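# Move the blue foam block into the tote by the door

## Task

Locate the blue foam block lying somewhere on the room's floor and set it inside the tote near the door, entirely within the tote with no part sticking out past its rim. It only counts if the block stays there by itself once the robot lets go. The robot must not tip over or be left leaning.

## Robot and tools

Robot: TidyBot++, a four-caster mobile base (0.54 m long, 0.50 m wide, 0.38 m tall) carrying one seven-joint arm with a two-finger gripper. The shoulder sits 0.12 m ahead of the base centre, 0.68 m above the floor. The arm starts folded, hand pointing down, with the hand reaching up to 0.08 m past the base front and the elbow up to 1.15 m high. Cameras: base_camera (on the base, looking forward) and wrist_camera (looking along the hand).

Frames: the base frame has its origin on the floor below the base centre, x forward, y left, z up. hand_pose is reported in this frame; it is the point between the finger pads, its z axis runs out along the fingers, and the fingers close along its y axis. Odometry is the base frame as it was when the scene began; heading is positive to the left, range -3.142 to 3.142.

execute_actions: arguments "actions" (a list holding one action, or empty to just read state and images) and optional "cameras" (list from base_camera, wrist_camera, all; omitted, null or ["all"] gives both, [] gives none). An action may contain:
- "base": exactly one relative move from where the base last reported itself: {"translate_m": d} drives straight, forward positive, -2 to 2 m; {"strafe_m": d} slides sideways, left positive, -2 to 2 m; {"rotate_rad": d} spins in place, counter-clockwise from above positive, -6.3 to 6.3 rad. These are offsets, not poses. A move needing more than 8.667 s at its top speed is refused.
- "joints": absolute targets by name, in radians: joint_1_rad (any angle; turns the arm about vertical, positive is clockwise from above, opposite to rotate_rad), joint_2_rad shoulder -2.249 to 2.249, joint_3_rad any angle, joint_4_rad elbow -2.579 to 2.579, joint_5_rad any angle, joint_6_rad wrist -2.099 to 2.099, joint_7_rad any angle (hand pointing down: positive is counter-clockwise from above; at 1.57 the fingers open toward the robot's left and right). gripper_pos is unitless 0 (open, about 85 mm gap) to 1 (closed); gap is roughly 85 x (1 - gripper_pos) mm. Done-tolerances: ±0.039 for joints 1-4, ±0.056 for 5-7, ±0.03 for the gripper. Unbounded joints go the short way, so rotate further in steps under half a turn.
- "speeds": caps for this action only: translate_m and strafe_m 0.05 to 0.5 m/s, rotate_rad 0.1 to 1.57 rad/s (the maxima are the defaults).
Base and joint motions begin together and may finish at different moments. Unknown keys or out-of-range numbers reject the whole call and nothing moves. A joint or base omitted from an action can still be driving toward its earlier target. An action lasts at most 15 s.

Arm geometry (joint_1_rad = 0, joint_3_rad = 3.14, joint_5_rad = 0, roughly the start): the arm stays in the vertical plane of base x. Tilt from vertical, forward positive: upper arm (0.42 m) = joint_2_rad; forearm (0.31 m) = joint_2_rad - joint_4_rad; hand (0.31 m to the hand point) = joint_2_rad - joint_4_rad - joint_6_rad. Forward reach from the shoulder is the sum of length x sin(angle); height above it is the sum of length x cos(angle). Closed fingertips reach about 20 mm beyond the hand point.

wait: {"seconds": 0 to 10}; commands nothing and returns state and images. zoom_image: {"camera": base_camera or wrist_camera, "region": [x0, y0, x1, y1]} in pixels of that camera's latest full image, origin top-left, no larger than 504 x 504. read_manual: returns only licence texts. finished_scene: {"scene": current scene number}; irreversible, call only once the block sits in the tote unaided. Ending a reply without any tool call ends everything.

Result lines: base_odometry (wheel-count based; slip looks like travel, drifts over many moves), base_tilt in degrees (forward/right positive, about 1 degree bias), joint_positions, hand_pose, motor_effort in percent with the peak of the last action in brackets, motor temperatures per arm joint. base_status/joint_status: "done"; "off_target" (stopped short, may still push); "contact_stop"/"time_out" (target dropped, holds in place). For the gripper at 1, "done" means empty, "off_target" means something is held. "joint command not followed" with "cause:" means a self-collision check blocked all arm targets; the gripper part still runs. on_its_own lists uncommanded motion. "ARM HIT" means a hard strike on the base or arm. A reported stop cancels the rest of that reply's motion calls.

Accuracy: friction and sag leave the hand 1-2 cm off, more when stretched or loaded; hand_pose itself can be off too, so trust the images. To correct, send each joint its previous command plus (wanted - measured). Never command a joint to its own reading while holding something. Keep finger targets clear of the floor.

Hazards: the base has no collision check against the arm. A snag above about 0.8 m while driving, or pushing/pulling a raised hand sideways, can tip the robot; retract the arm or back off to right it. A blocked base keeps shoving. Exceeding a joint torque sensor (joints 1-4: 104.5 N m, warning 56.7; joints 5-7: 51.3, warning 29.4) freezes the arm and gripper for 10 s. Motors holding loads heat up: MOTOR HOT at 60 °C, OVER-TEMPERATURE FAULT at 75 °C, after which the arm sinks and status shows limit_stop_at_motor_heat. The simulation continues while you think, so keep holds short. Avoid dropping, slamming, or hard pushes; lower the block into the tote gently before opening.

Each tool is called after "Call:" in YAML: its name, and indented under it one key for each argument.

## Session

Call:
execute_actions:
  actions: []

Scene clock: 0.00 s.
Motor temperatures (°C, as the motors report them): [35 30 30 31 34 35 39]
base_odometry: x=+0.000 y=+0.000 heading=+0.000 (m, m, rad; odometry frame)
base_tilt: forward=-0.2 right=+0.2 (deg)
base_status: not commanded
joint_positions: joint_1_rad=-0.036 joint_2_rad=-0.339 joint_3_rad=+3.141 joint_4_rad=-2.514 joint_5_rad=+0.006 joint_6_rad=-0.872 joint_7_rad=+1.601 gripper_pos=+0.000
joint_status: not commanded
motor_effort: joint_1_rad=-1 joint_2_rad=-3 joint_3_rad=+0 joint_4_rad=+17 joint_5_rad=+0 joint_6_rad=+2 joint_7_rad=-1 (%)
hand_pose: x=+0.2674 y=+0.0055 z=+0.5902 quat_wxyz=(+0.002, +0.998, +0.035, +0.048) (m; base frame)
pictures: base_camera, wrist_camera
Images, in order (width x height): base_camera 644x364, wrist_camera 644x476.

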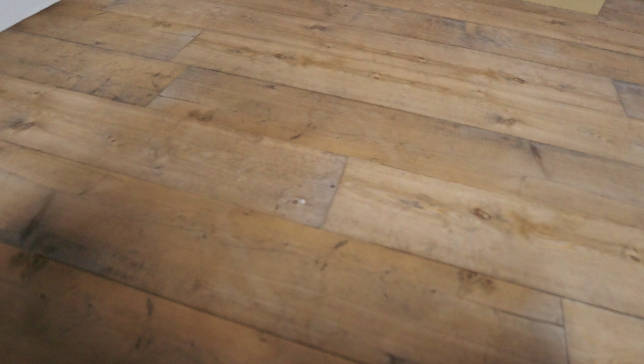

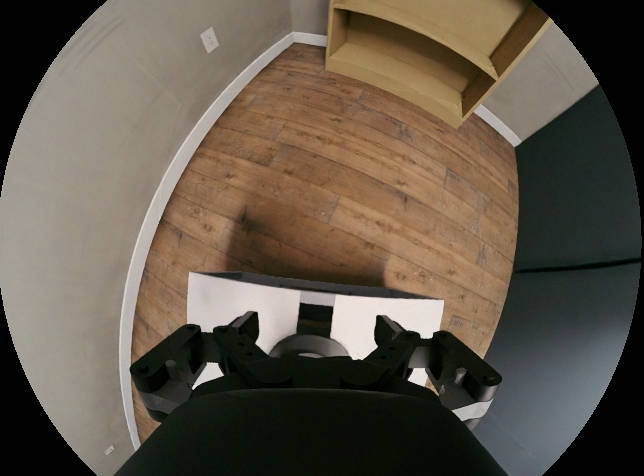

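Call:
execute_actions:
  actions:
    - {"base": {"rotate_rad": 3.14}, "joints": {"joint_2_rad": -0.4, "joint_4_rad": -1.2, "joint_6_rad": -1.3}}

Scene clock: 4.10 s.
Motor temperatures (°C, as the motors report them): [35 30 30 31 34 35 39]
base_odometry: x=+0.000 y=+0.000 heading=+3.140 (m, m, rad; odometry frame)
base_tilt: forward=-0.2 right=+0.1 (deg)
base_status: done
joint_positions: joint_1_rad=-0.036 joint_2_rad=-0.387 joint_3_rad=+3.143 joint_4_rad=-1.216 joint_5_rad=+0.006 joint_6_rad=-1.259 joint_7_rad=+1.601 gripper_pos=+0.000
joint_status: all done
motor_effort: joint_1_rad=-2(3) joint_2_rad=-3(9) joint_3_rad=+1(2) joint_4_rad=+17(20) joint_5_rad=+0(1) joint_6_rad=+7(8) joint_7_rad=-1(0) (%)
hand_pose: x=+0.4625 y=+0.0117 z=+1.1297 quat_wxyz=(+0.001, +0.864, +0.028, +0.503) (m; base frame)
pictures: base_camera, wrist_camera
Images, in order (width x height): base_camera 644x364, wrist_camera 644x476.

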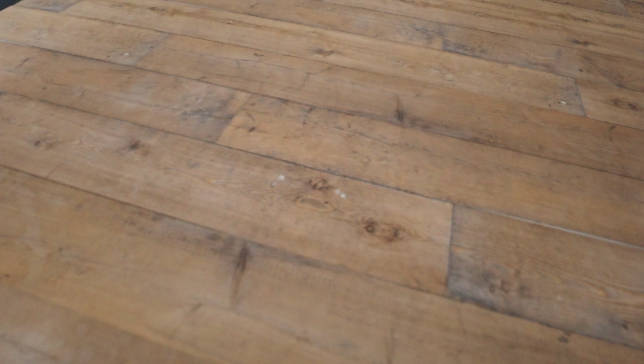

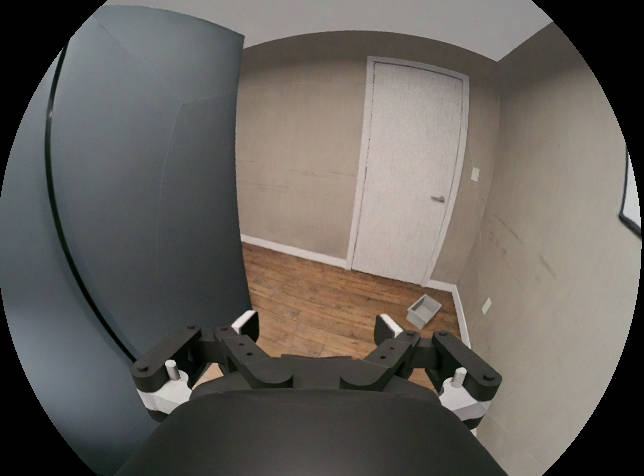

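Call:
execute_actions:
  actions:
    - {"base": {"translate_m": 1.3}, "joints": {"joint_1_rad": -1.2}}

Scene clock: 8.73 s.
Motor temperatures (°C, as the motors report them): [35 30 30 31 34 35 39]
base_odometry: x=-1.300 y=+0.000 heading=+3.140 (m, m, rad; odometry frame)
base_tilt: forward=-0.2 right=+0.1 (deg)
base_status: done
joint_positions: joint_1_rad=-1.186 joint_2_rad=-0.401 joint_3_rad=+3.143 joint_4_rad=-1.214 joint_5_rad=+0.006 joint_6_rad=-1.261 joint_7_rad=+1.601 gripper_pos=+0.000
joint_status: all done
motor_effort: joint_1_rad=-2(3) joint_2_rad=-3(4) joint_3_rad=+1(1) joint_4_rad=+17(18) joint_5_rad=+1(0) joint_6_rad=+8(8) joint_7_rad=-1(0) (%)
hand_pose: x=+0.2462 y=+0.3120 z=+1.1349 quat_wxyz=(-0.276, +0.707, +0.491, +0.427) (m; base frame)
pictures: base_camera, wrist_camera
Images, in order (width x height): base_camera 644x364, wrist_camera 644x476.

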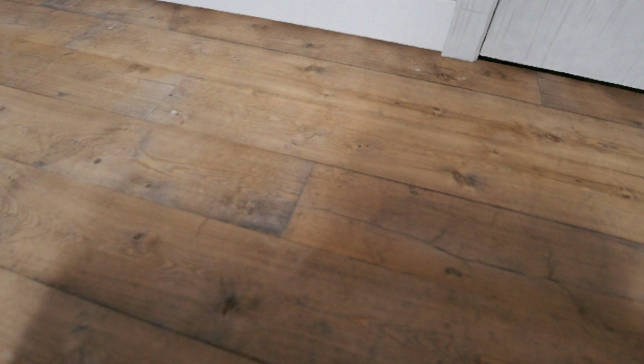

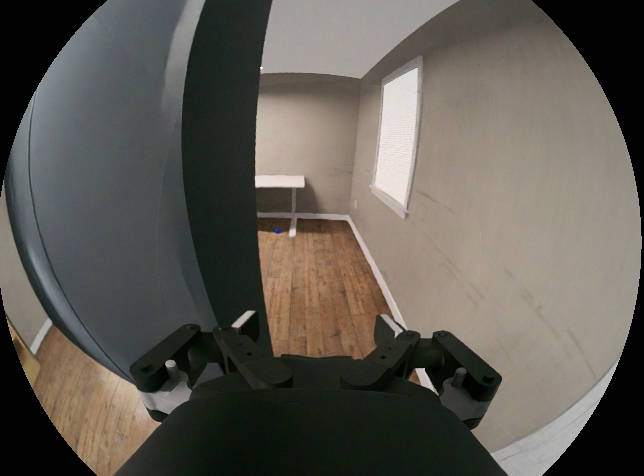

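Call:
zoom_image:
  camera: "wrist_camera"
  region: [230, 150, 390, 270]

Region (230, 150, 390, 270) of wrist_camera's 644x476 image, scaled by 3.150; it fills the top 378 rows of this view, and the rest is white.

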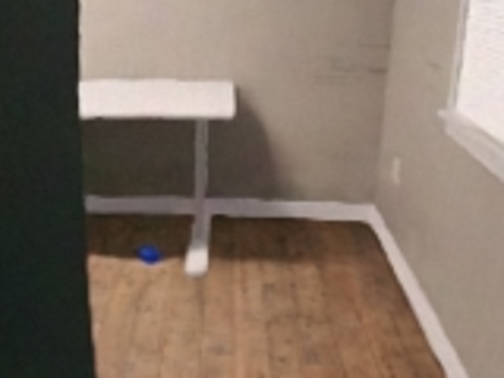

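Call:
execute_actions:
  actions:
    - {"base": {"rotate_rad": 1.2}, "joints": {"joint_1_rad": 0.0, "joint_6_rad": -1.8}}
  cameras: []

Call:
execute_actions:
  actions:
    - {"base": {"strafe_m": -0.28}}

Scene clock: 12.60 s.
Motor temperatures (°C, as the motors report them): [35 30 30 31 34 35 39]
base_odometry: x=-1.300 y=+0.001 heading=-1.944 (m, m, rad; odometry frame)
base_tilt: forward=-0.2 right=+0.1 (deg)
base_status: done
joint_positions: joint_1_rad=-0.014 joint_2_rad=-0.400 joint_3_rad=+3.142 joint_4_rad=-1.214 joint_5_rad=+0.006 joint_6_rad=-1.761 joint_7_rad=+1.601 gripper_pos=+0.000
joint_status: all done
motor_effort: joint_1_rad=-1(2) joint_2_rad=-1(4) joint_3_rad=+0(1) joint_4_rad=+15(17) joint_5_rad=+1(1) joint_6_rad=+5(8) joint_7_rad=+0(1) (%)
hand_pose: x=+0.3508 y=+0.0027 z=+1.0226 quat_wxyz=(+0.005, +0.960, +0.020, +0.280) (m; base frame)
pictures: none
No camera images: the call's "cameras" was empty. Leave "cameras" out to get every camera's image.

Scene clock: 14.47 s.
Motor temperatures (°C, as the motors report them): [35 30 30 31 34 35 39]
base_odometry: x=-1.561 y=+0.102 heading=-1.943 (m, m, rad; odometry frame)
base_tilt: forward=-0.2 right=+0.2 (deg)
base_status: done
joint_positions: joint_1_rad=-0.014 joint_2_rad=-0.400 joint_3_rad=+3.144 joint_4_rad=-1.214 joint_5_rad=+0.006 joint_6_rad=-1.761 joint_7_rad=+1.601 gripper_pos=+0.000
joint_status: not commanded
motor_effort: joint_1_rad=-2(2) joint_2_rad=-1(2) joint_3_rad=+0(3) joint_4_rad=+15(16) joint_5_rad=+1(2) joint_6_rad=+5(5) joint_7_rad=+0(0) (%)
hand_pose: x=+0.3509 y=+0.0022 z=+1.0226 quat_wxyz=(+0.005, +0.960, +0.019, +0.280) (m; base frame)
pictures: base_camera, wrist_camera
Images, in order (width x height): base_camera 644x364, wrist_camera 644x476.

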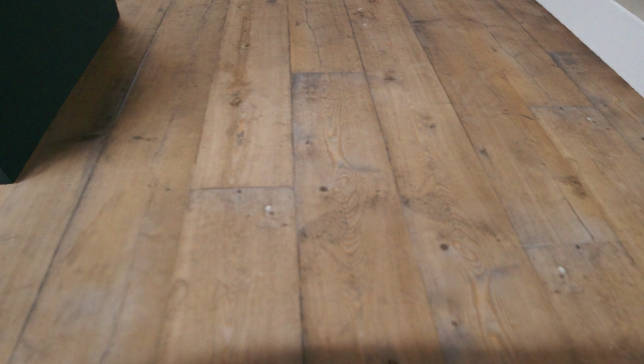

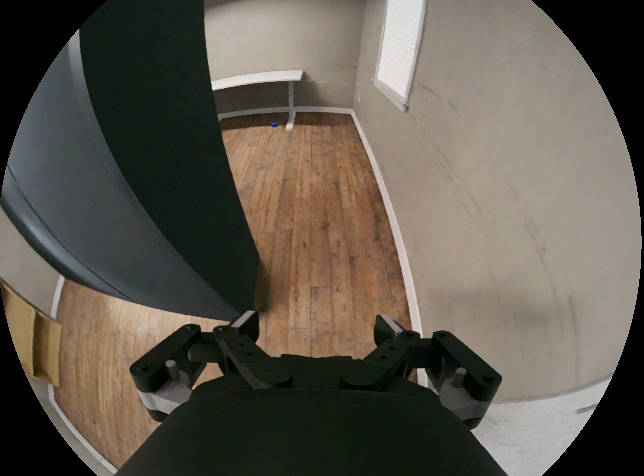

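Call:
execute_actions:
  actions:
    - {"base": {"translate_m": 1.9}}

Scene clock: 20.87 s.
Motor temperatures (°C, as the motors report them): [35 30 30 31 34 35 39]
base_odometry: x=-2.253 y=-1.668 heading=-1.943 (m, m, rad; odometry frame)
base_tilt: forward=-0.2 right=+0.1 (deg)
base_status: done
joint_positions: joint_1_rad=-0.014 joint_2_rad=-0.397 joint_3_rad=+3.144 joint_4_rad=-1.213 joint_5_rad=+0.006 joint_6_rad=-1.762 joint_7_rad=+1.601 gripper_pos=+0.000
joint_status: not commanded
motor_effort: joint_1_rad=-1(1) joint_2_rad=-1(3) joint_3_rad=+1(1) joint_4_rad=+15(16) joint_5_rad=+1(1) joint_6_rad=+5(5) joint_7_rad=+0(0) (%)
hand_pose: x=+0.3515 y=+0.0022 z=+1.0219 quat_wxyz=(+0.005, +0.960, +0.019, +0.278) (m; base frame)
pictures: base_camera, wrist_camera
Images, in order (width x height): base_camera 644x364, wrist_camera 644x476.

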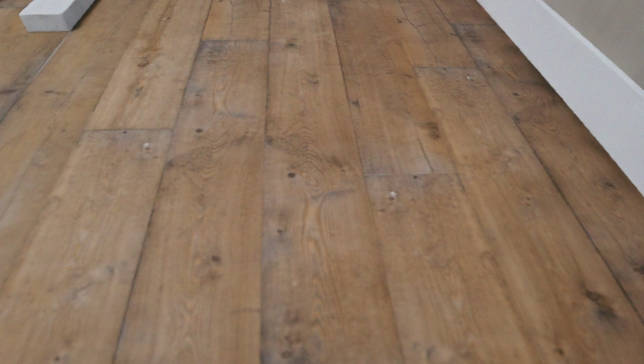

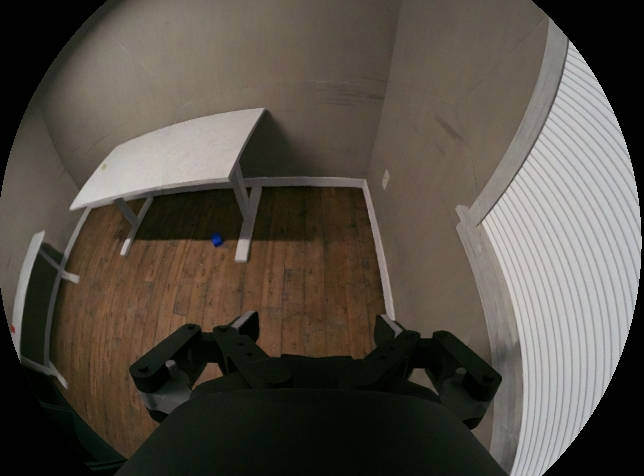

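Call:
execute_actions:
  actions:
    - {"joints": {"joint_1_rad": 0.0, "joint_2_rad": 1.8, "joint_4_rad": -0.4, "joint_6_rad": -0.94}}
  cameras: []

Call:
execute_actions:
  actions:
    - {"base": {"strafe_m": 0.76}}

Scene clock: 26.50 s.
Motor temperatures (°C, as the motors report them): [35 30 30 31 34 35 39]
base_odometry: x=-2.253 y=-1.668 heading=-1.943 (m, m, rad; odometry frame)
base_tilt: forward=-0.2 right=+0.1 (deg)
base_status: not commanded
joint_positions: joint_1_rad=-0.014 joint_2_rad=+1.800 joint_3_rad=+3.144 joint_4_rad=-0.417 joint_5_rad=+0.006 joint_6_rad=-0.980 joint_7_rad=+1.601 gripper_pos=+0.000
joint_status: all done
motor_effort: joint_1_rad=-2(1) joint_2_rad=-47(54) joint_3_rad=-1(1) joint_4_rad=+13(17) joint_5_rad=+0(0) joint_6_rad=+0(5) joint_7_rad=+0(0) (%)
hand_pose: x=+0.7623 y=+0.0080 z=+0.0862 quat_wxyz=(+0.003, +0.999, +0.024, -0.028) (m; base frame)
pictures: none
No camera images: the call's "cameras" was empty. Leave "cameras" out to get every camera's image.

Scene clock: 29.40 s.
Motor temperatures (°C, as the motors report them): [35 30 30 31 34 35 39]
base_odometry: x=-1.545 y=-1.944 heading=-1.943 (m, m, rad; odometry frame)
base_tilt: forward=-0.2 right=+0.1 (deg)
base_status: done
joint_positions: joint_1_rad=-0.003 joint_2_rad=+1.800 joint_3_rad=+3.144 joint_4_rad=-0.417 joint_5_rad=+0.006 joint_6_rad=-0.980 joint_7_rad=+1.601 gripper_pos=+0.000
joint_status: not commanded
motor_effort: joint_1_rad=-1(5) joint_2_rad=-47(47) joint_3_rad=-1(1) joint_4_rad=+14(14) joint_5_rad=+0(1) joint_6_rad=+0(0) joint_7_rad=+0(0) (%)
hand_pose: x=+0.7627 y=+0.0012 z=+0.0862 quat_wxyz=(+0.003, +0.999, +0.019, -0.027) (m; base frame)
pictures: base_camera, wrist_camera
Images, in order (width x height): base_camera 644x364, wrist_camera 644x476.

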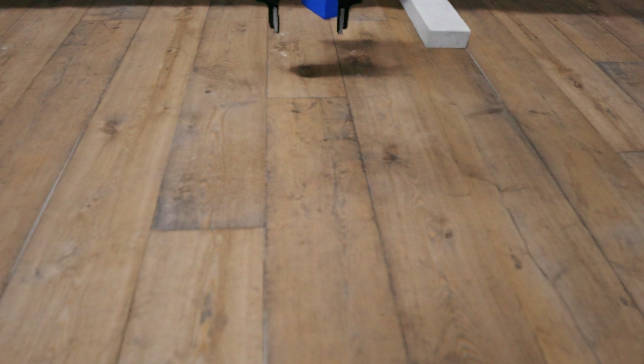

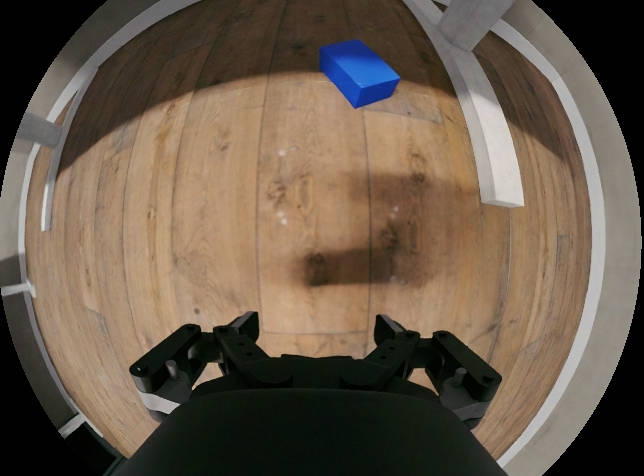

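Call:
execute_actions:
  actions:
    - {"base": {"translate_m": 0.25}, "joints": {"joint_2_rad": 1.72, "joint_1_rad": 0.06}}

Scene clock: 31.97 s.
Motor temperatures (°C, as the motors report them): [35 30 30 31 34 35 39]
base_odometry: x=-1.636 y=-2.177 heading=-1.942 (m, m, rad; odometry frame)
base_tilt: forward=-0.2 right=+0.2 (deg)
base_status: done
joint_positions: joint_1_rad=+0.057 joint_2_rad=+1.717 joint_3_rad=+3.144 joint_4_rad=-0.410 joint_5_rad=+0.006 joint_6_rad=-0.976 joint_7_rad=+1.601 gripper_pos=+0.000
joint_status: all done
motor_effort: joint_1_rad=-2(4) joint_2_rad=-48(52) joint_3_rad=+0(1) joint_4_rad=+15(16) joint_5_rad=+1(1) joint_6_rad=+0(1) joint_7_rad=+0(0) (%)
hand_pose: x=+0.8135 y=-0.0403 z=+0.1438 quat_wxyz=(+0.004, +1.000, -0.012, +0.020) (m; base frame)
pictures: base_camera, wrist_camera
Images, in order (width x height): base_camera 644x364, wrist_camera 644x476.

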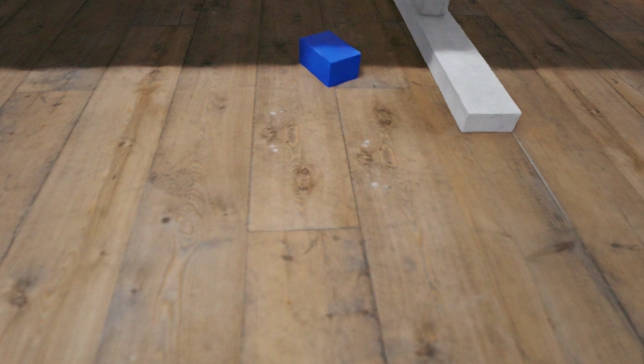

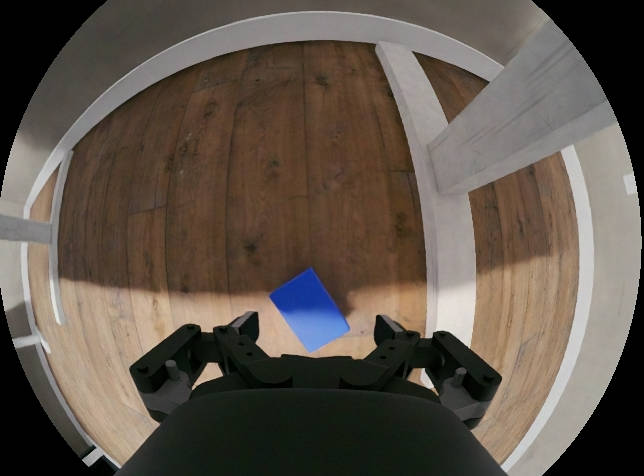

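Call:
execute_actions:
  actions:
    - {"joints": {"joint_1_rad": 0.04, "joint_2_rad": 1.805, "joint_4_rad": -0.38, "joint_6_rad": -0.91, "joint_7_rad": 2.2}}

Scene clock: 34.67 s.
Motor temperatures (°C, as the motors report them): [35 30 30 31 34 35 39]
base_odometry: x=-1.636 y=-2.177 heading=-1.942 (m, m, rad; odometry frame)
base_tilt: forward=-0.2 right=+0.2 (deg)
base_status: not commanded
joint_positions: joint_1_rad=+0.055 joint_2_rad=+1.808 joint_3_rad=+3.144 joint_4_rad=-0.395 joint_5_rad=+0.006 joint_6_rad=-0.950 joint_7_rad=+2.185 gripper_pos=+0.000
joint_status: all done
motor_effort: joint_1_rad=-1(2) joint_2_rad=-47(51) joint_3_rad=-1(1) joint_4_rad=+14(16) joint_5_rad=+0(0) joint_6_rad=+0(0) joint_7_rad=-1(0) (%)
hand_pose: x=+0.7772 y=-0.0369 z=+0.0861 quat_wxyz=(+0.001, +0.961, +0.278, -0.006) (m; base frame)
pictures: base_camera, wrist_camera
Images, in order (width x height): base_camera 644x364, wrist_camera 644x476.

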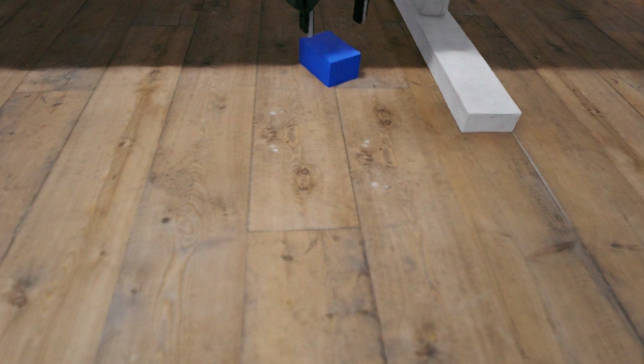

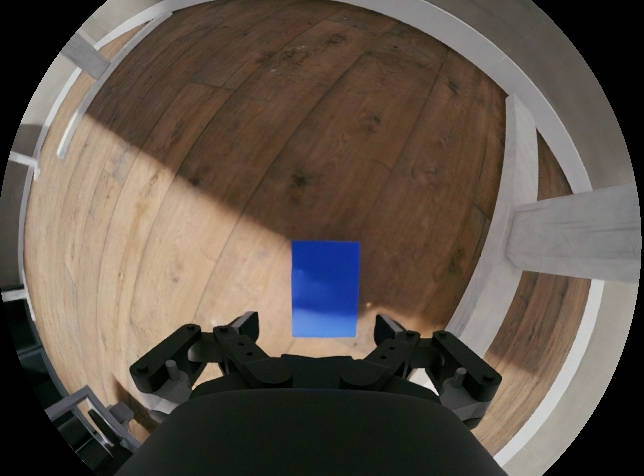

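Call:
execute_actions:
  actions:
    - {"joints": {"joint_1_rad": 0.068, "joint_2_rad": 1.89, "joint_6_rad": -0.71}}

Scene clock: 36.63 s.
Motor temperatures (°C, as the motors report them): [35 31 30 31 34 35 39]
base_odometry: x=-1.636 y=-2.177 heading=-1.942 (m, m, rad; odometry frame)
base_tilt: forward=-0.2 right=+0.1 (deg)
base_status: not commanded
joint_positions: joint_1_rad=+0.057 joint_2_rad=+1.893 joint_3_rad=+3.144 joint_4_rad=-0.391 joint_5_rad=+0.006 joint_6_rad=-0.742 joint_7_rad=+2.185 gripper_pos=+0.000
joint_status: all done
motor_effort: joint_1_rad=-2(1) joint_2_rad=-46(50) joint_3_rad=+0(0) joint_4_rad=+14(15) joint_5_rad=+0(0) joint_6_rad=+1(3) joint_7_rad=+0(1) (%)
hand_pose: x=+0.7909 y=-0.0387 z=+0.0339 quat_wxyz=(+0.022, +0.959, +0.277, +0.054) (m; base frame)
pictures: base_camera, wrist_camera
Images, in order (width x height): base_camera 644x364, wrist_camera 644x476.

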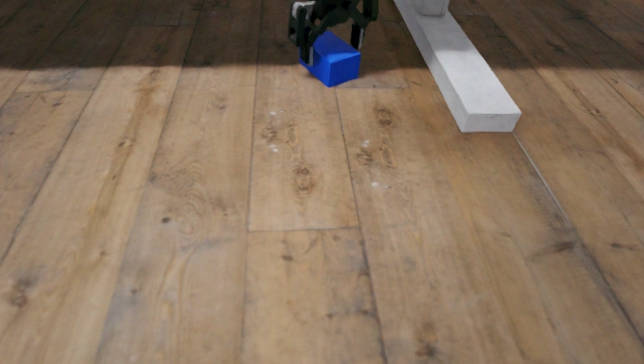

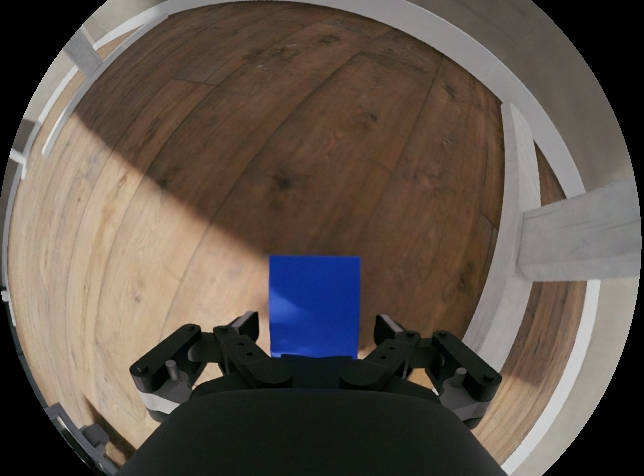

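Call:
zoom_image:
  camera: "base_camera"
  region: [260, 0, 420, 110]

Region (260, 0, 420, 110) of base_camera's 644x364 image, scaled by 3.150; it fills the top 346 rows of this view, and the rest is white.

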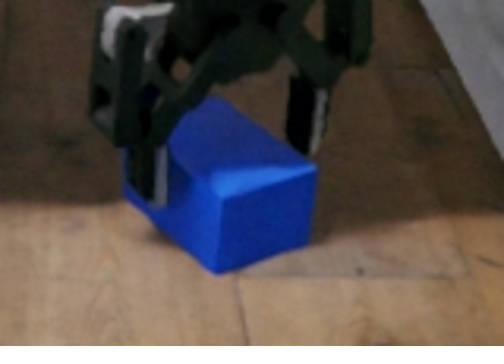

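Call:
execute_actions:
  actions:
    - {"joints": {"joint_2_rad": 1.905, "joint_6_rad": -0.68, "gripper_pos": 0.6}}

Scene clock: 38.10 s.
Motor temperatures (°C, as the motors report them): [35 31 30 31 34 35 39]
base_odometry: x=-1.635 y=-2.177 heading=-1.943 (m, m, rad; odometry frame)
base_tilt: forward=-0.2 right=+0.2 (deg)
base_status: not commanded
joint_positions: joint_1_rad=+0.057 joint_2_rad=+1.896 joint_3_rad=+3.143 joint_4_rad=-0.386 joint_5_rad=+0.006 joint_6_rad=-0.718 joint_7_rad=+2.185 gripper_pos=+0.421
joint_status: gripper_pos off_target (ended at +0.421, target +0.600); the others done
motor_effort: joint_1_rad=-1(0) joint_2_rad=-44(48) joint_3_rad=+0(1) joint_4_rad=+13(20) joint_5_rad=+0(2) joint_6_rad=+1(14) joint_7_rad=-1(1) (%)
hand_pose: x=+0.7981 y=-0.0393 z=+0.0335 quat_wxyz=(+0.026, +0.959, +0.276, +0.065) (m; base frame)
pictures: base_camera, wrist_camera
Images, in order (width x height): base_camera 644x364, wrist_camera 644x476.

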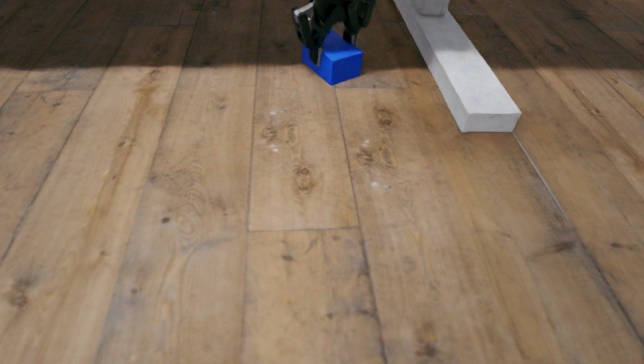

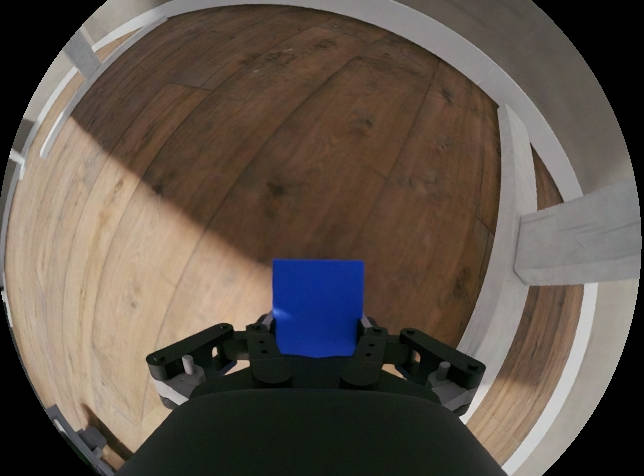

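Call:
execute_actions:
  actions:
    - {"base": {"translate_m": -0.35}, "joints": {"joint_2_rad": 1.78}}
  cameras: ["base_camera"]

Call:
execute_actions:
  actions:
    - {"base": {"strafe_m": -0.74}, "joints": {"joint_1_rad": -3.0, "joint_2_rad": -0.2, "joint_4_rad": -2.4, "joint_7_rad": 1.6}}

Scene clock: 41.63 s.
Motor temperatures (°C, as the motors report them): [35 31 30 31 34 35 39]
base_odometry: x=-1.509 y=-1.851 heading=-1.943 (m, m, rad; odometry frame)
base_tilt: forward=-0.2 right=+0.1 (deg)
base_status: done
joint_positions: joint_1_rad=+0.060 joint_2_rad=+1.788 joint_3_rad=+3.143 joint_4_rad=-0.382 joint_5_rad=+0.006 joint_6_rad=-0.714 joint_7_rad=+2.185 gripper_pos=+0.421
joint_status: all done
motor_effort: joint_1_rad=-2(3) joint_2_rad=-50(52) joint_3_rad=-1(1) joint_4_rad=+16(17) joint_5_rad=+0(0) joint_6_rad=+2(3) joint_7_rad=-1(1) (%)
hand_pose: x=+0.8670 y=-0.0452 z=+0.1124 quat_wxyz=(+0.045, +0.953, +0.273, +0.120) (m; base frame)
pictures: base_camera
Images, in order (width x height): base_camera 644x364.

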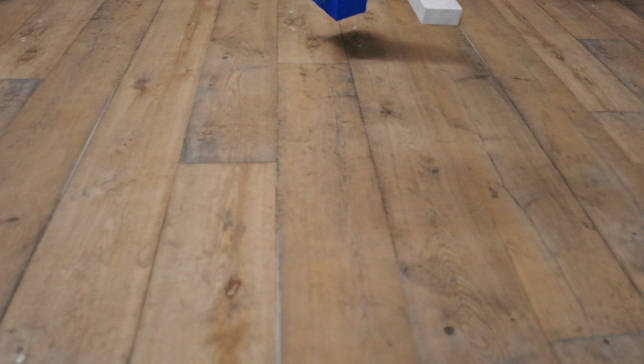

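Scene clock: 45.50 s.
Motor temperatures (°C, as the motors report them): [35 31 30 31 34 35 39]
base_odometry: x=-2.198 y=-1.582 heading=-1.942 (m, m, rad; odometry frame)
base_tilt: forward=-0.2 right=+0.2 (deg)
base_status: done
joint_positions: joint_1_rad=-2.986 joint_2_rad=-0.191 joint_3_rad=+3.137 joint_4_rad=-2.386 joint_5_rad=+0.006 joint_6_rad=-0.712 joint_7_rad=+1.638 gripper_pos=+0.421
joint_status: all done
motor_effort: joint_1_rad=-2(2) joint_2_rad=-8(51) joint_3_rad=+1(3) joint_4_rad=+15(16) joint_5_rad=+0(2) joint_6_rad=+2(3) joint_7_rad=+0(1) (%)
hand_pose: x=-0.1256 y=+0.0370 z=+0.6083 quat_wxyz=(-0.116, +0.040, +0.992, +0.015) (m; base frame)
pictures: base_camera, wrist_camera
Images, in order (width x height): base_camera 644x364, wrist_camera 644x476.

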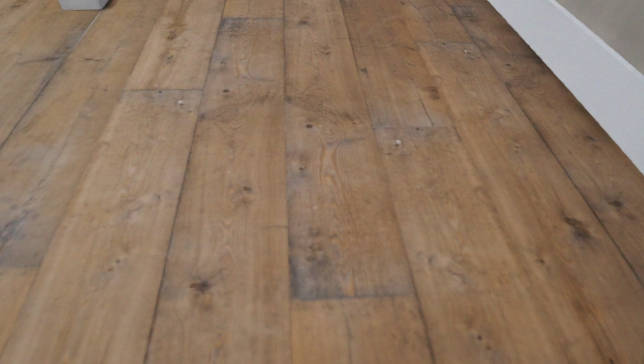

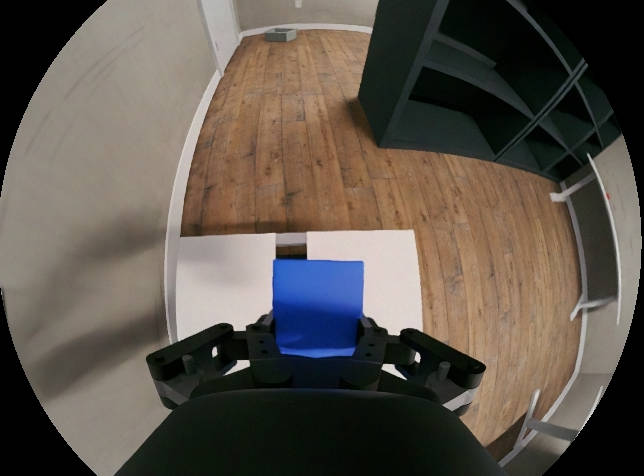

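Call:
execute_actions:
  actions:
    - {"base": {"rotate_rad": 0.06}, "joints": {"joint_1_rad": -3.14, "joint_2_rad": 0.4, "joint_4_rad": -1.8}}
  cameras: []

Call:
execute_actions:
  actions:
    - {"base": {"translate_m": -1.85}, "joints": {"joint_2_rad": 1.09, "joint_4_rad": -1.25, "joint_6_rad": -0.8}}

Scene clock: 47.90 s.
Motor temperatures (°C, as the motors report them): [35 31 30 31 34 35 39]
base_odometry: x=-2.198 y=-1.582 heading=-1.882 (m, m, rad; odometry frame)
base_tilt: forward=-0.2 right=+0.2 (deg)
base_status: done
joint_positions: joint_1_rad=-3.125 joint_2_rad=+0.399 joint_3_rad=+3.137 joint_4_rad=-1.817 joint_5_rad=+0.006 joint_6_rad=-0.712 joint_7_rad=+1.638 gripper_pos=+0.421
joint_status: all done
motor_effort: joint_1_rad=-1(3) joint_2_rad=-28(28) joint_3_rad=+0(0) joint_4_rad=+15(17) joint_5_rad=+0(0) joint_6_rad=+2(3) joint_7_rad=+0(0) (%)
hand_pose: x=-0.3614 y=+0.0055 z=+0.5761 quat_wxyz=(-0.106, -0.029, +0.994, +0.005) (m; base frame)
pictures: none
No camera images: the call's "cameras" was empty. Leave "cameras" out to get every camera's image.

Scene clock: 52.97 s.
Motor temperatures (°C, as the motors report them): [35 31 30 31 34 35 39]
base_odometry: x=-1.633 y=+0.180 heading=-1.882 (m, m, rad; odometry frame)
base_tilt: forward=-0.3 right=+0.2 (deg)
base_status: done
joint_positions: joint_1_rad=-3.125 joint_2_rad=+1.092 joint_3_rad=+3.137 joint_4_rad=-1.263 joint_5_rad=+0.006 joint_6_rad=-0.760 joint_7_rad=+1.638 gripper_pos=+0.421
joint_status: all done
motor_effort: joint_1_rad=-2(3) joint_2_rad=-43(45) joint_3_rad=+0(1) joint_4_rad=+13(17) joint_5_rad=+0(1) joint_6_rad=+1(3) joint_7_rad=+1(0) (%)
hand_pose: x=-0.4854 y=+0.0068 z=+0.3427 quat_wxyz=(-0.014, -0.029, +0.999, +0.000) (m; base frame)
pictures: base_camera, wrist_camera
Images, in order (width x height): base_camera 644x364, wrist_camera 644x476.

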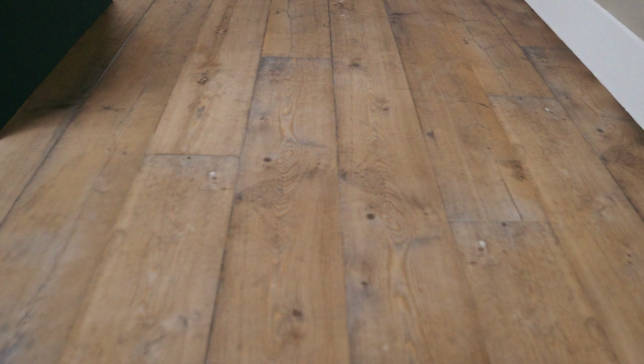

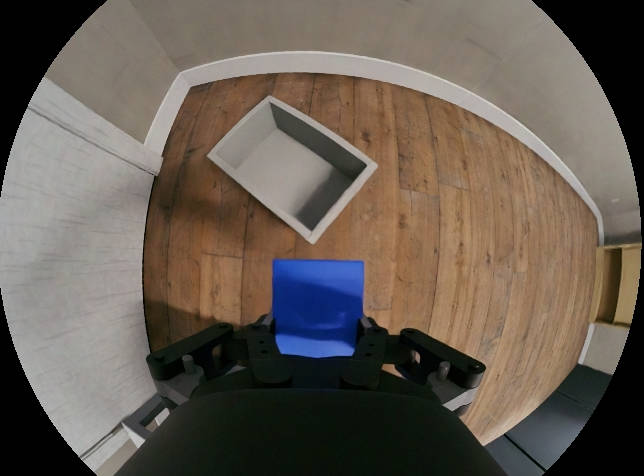

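Call:
execute_actions:
  actions:
    - {"base": {"translate_m": -0.17}, "joints": {"joint_1_rad": -3.215, "joint_2_rad": 1.325, "joint_4_rad": -1.065, "joint_6_rad": -0.72, "joint_7_rad": 0.97}}
  cameras: ["wrist_camera"]

Scene clock: 55.13 s.
Motor temperatures (°C, as the motors report them): [35 31 30 31 34 35 39]
base_odometry: x=-1.582 y=+0.342 heading=-1.881 (m, m, rad; odometry frame)
base_tilt: forward=-0.3 right=+0.2 (deg)
base_status: done
joint_positions: joint_1_rad=-3.206 joint_2_rad=+1.329 joint_3_rad=+3.137 joint_4_rad=-1.080 joint_5_rad=+0.006 joint_6_rad=-0.758 joint_7_rad=+1.001 gripper_pos=+0.421
joint_status: all done
motor_effort: joint_1_rad=-2(0) joint_2_rad=-45(49) joint_3_rad=-1(1) joint_4_rad=+11(13) joint_5_rad=+0(1) joint_6_rad=+0(1) joint_7_rad=-1(1) (%)
hand_pose: x=-0.4906 y=-0.0425 z=+0.2379 quat_wxyz=(+0.012, +0.247, +0.969, +0.003) (m; base frame)
pictures: wrist_camera
Images, in order (width x height): wrist_camera 644x476.

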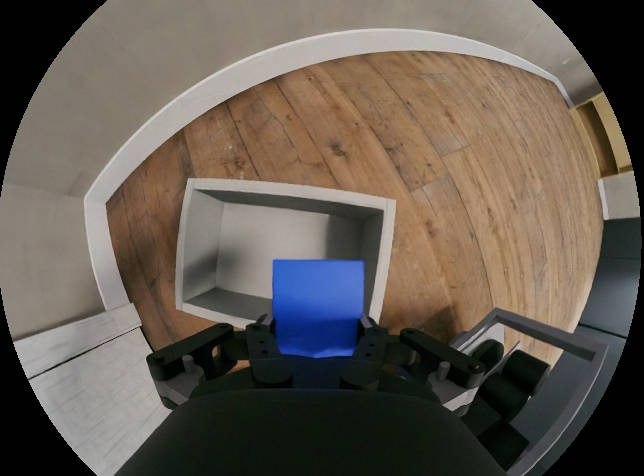

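Call:
execute_actions:
  actions:
    - {"joints": {"joint_1_rad": -3.24, "joint_2_rad": 1.755, "joint_4_rad": -0.61, "joint_6_rad": -0.63, "joint_7_rad": 0.88}}
  cameras: ["wrist_camera"]

Scene clock: 58.07 s.
Motor temperatures (°C, as the motors report them): [35 31 30 31 34 35 39]
base_odometry: x=-1.582 y=+0.342 heading=-1.881 (m, m, rad; odometry frame)
base_tilt: forward=-0.3 right=+0.1 (deg)
base_status: not commanded
joint_positions: joint_1_rad=-3.225 joint_2_rad=+1.759 joint_3_rad=+3.137 joint_4_rad=-0.627 joint_5_rad=+0.006 joint_6_rad=-0.670 joint_7_rad=+0.918 gripper_pos=+0.421
joint_status: all done
motor_effort: joint_1_rad=-2(2) joint_2_rad=-46(50) joint_3_rad=-1(1) joint_4_rad=+13(13) joint_5_rad=+1(0) joint_6_rad=+1(2) joint_7_rad=+0(0) (%)
hand_pose: x=-0.5342 y=-0.0570 z=+0.0644 quat_wxyz=(-0.040, +0.279, +0.959, -0.016) (m; base frame)
pictures: wrist_camera
Images, in order (width x height): wrist_camera 644x476.

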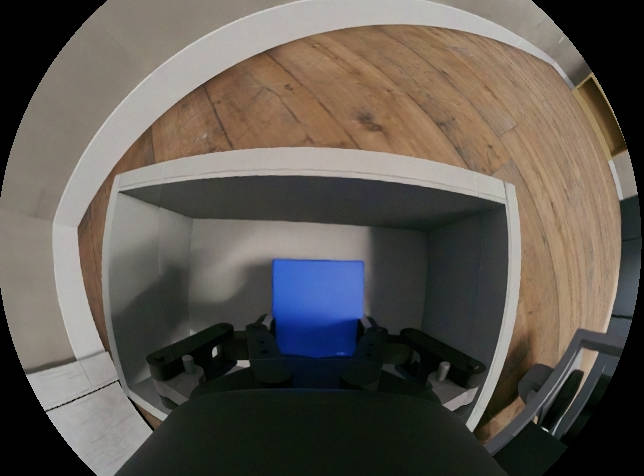

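Call:
execute_actions:
  actions:
    - {"joints": {"joint_2_rad": 1.785, "joint_6_rad": -0.59}}
  cameras: []

Call:
execute_actions:
  actions:
    - {"joints": {"gripper_pos": 0.1}}
  cameras: []

Call:
execute_actions:
  actions:
    - {"joints": {"joint_2_rad": 1.33, "joint_4_rad": -1.07}}
  cameras: ["wrist_camera"]

Scene clock: 59.20 s.
Motor temperatures (°C, as the motors report them): [35 31 30 31 34 35 39]
base_odometry: x=-1.582 y=+0.342 heading=-1.881 (m, m, rad; odometry frame)
base_tilt: forward=-0.3 right=+0.2 (deg)
base_status: not commanded
joint_positions: joint_1_rad=-3.225 joint_2_rad=+1.781 joint_3_rad=+3.137 joint_4_rad=-0.625 joint_5_rad=+0.006 joint_6_rad=-0.627 joint_7_rad=+0.918 gripper_pos=+0.421
joint_status: all done
motor_effort: joint_1_rad=-1(1) joint_2_rad=-46(47) joint_3_rad=-1(0) joint_4_rad=+13(13) joint_5_rad=+1(0) joint_6_rad=+1(2) joint_7_rad=+0(0) (%)
hand_pose: x=-0.5344 y=-0.0570 z=+0.0513 quat_wxyz=(-0.050, +0.279, +0.959, -0.020) (m; base frame)
pictures: none
No camera images: the call's "cameras" was empty. Leave "cameras" out to get every camera's image.

Scene clock: 60.03 s.
Motor temperatures (°C, as the motors report them): [35 31 30 31 34 35 39]
base_odometry: x=-1.582 y=+0.342 heading=-1.881 (m, m, rad; odometry frame)
base_tilt: forward=-0.3 right=+0.1 (deg)
base_status: not commanded
joint_positions: joint_1_rad=-3.225 joint_2_rad=+1.781 joint_3_rad=+3.137 joint_4_rad=-0.625 joint_5_rad=+0.006 joint_6_rad=-0.627 joint_7_rad=+0.918 gripper_pos=+0.100
joint_status: all done
motor_effort: joint_1_rad=-1(2) joint_2_rad=-46(47) joint_3_rad=+0(1) joint_4_rad=+12(13) joint_5_rad=+0(0) joint_6_rad=+1(1) joint_7_rad=+0(1) (%)
hand_pose: x=-0.5344 y=-0.0570 z=+0.0513 quat_wxyz=(-0.050, +0.279, +0.959, -0.020) (m; base frame)
pictures: none
No camera images: the call's "cameras" was empty. Leave "cameras" out to get every camera's image.

Scene clock: 61.83 s.
Motor temperatures (°C, as the motors report them): [35 31 30 31 34 35 39]
base_odometry: x=-1.582 y=+0.342 heading=-1.881 (m, m, rad; odometry frame)
base_tilt: forward=-0.3 right=+0.2 (deg)
base_status: not commanded
joint_positions: joint_1_rad=-3.225 joint_2_rad=+1.331 joint_3_rad=+3.137 joint_4_rad=-1.053 joint_5_rad=+0.006 joint_6_rad=-0.627 joint_7_rad=+0.918 gripper_pos=+0.100
joint_status: all done
motor_effort: joint_1_rad=-2(2) joint_2_rad=-46(49) joint_3_rad=-1(0) joint_4_rad=+12(13) joint_5_rad=+0(1) joint_6_rad=+1(2) joint_7_rad=-1(1) (%)
hand_pose: x=-0.5439 y=-0.0583 z=+0.2450 quat_wxyz=(-0.061, +0.278, +0.958, -0.024) (m; base frame)
pictures: wrist_camera
Images, in order (width x height): wrist_camera 644x476.

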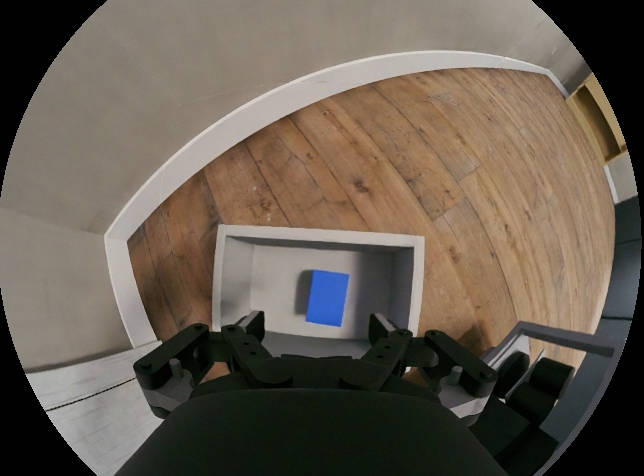

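Call:
finished_scene:
  scene: 1

The scene is finished: the task was done.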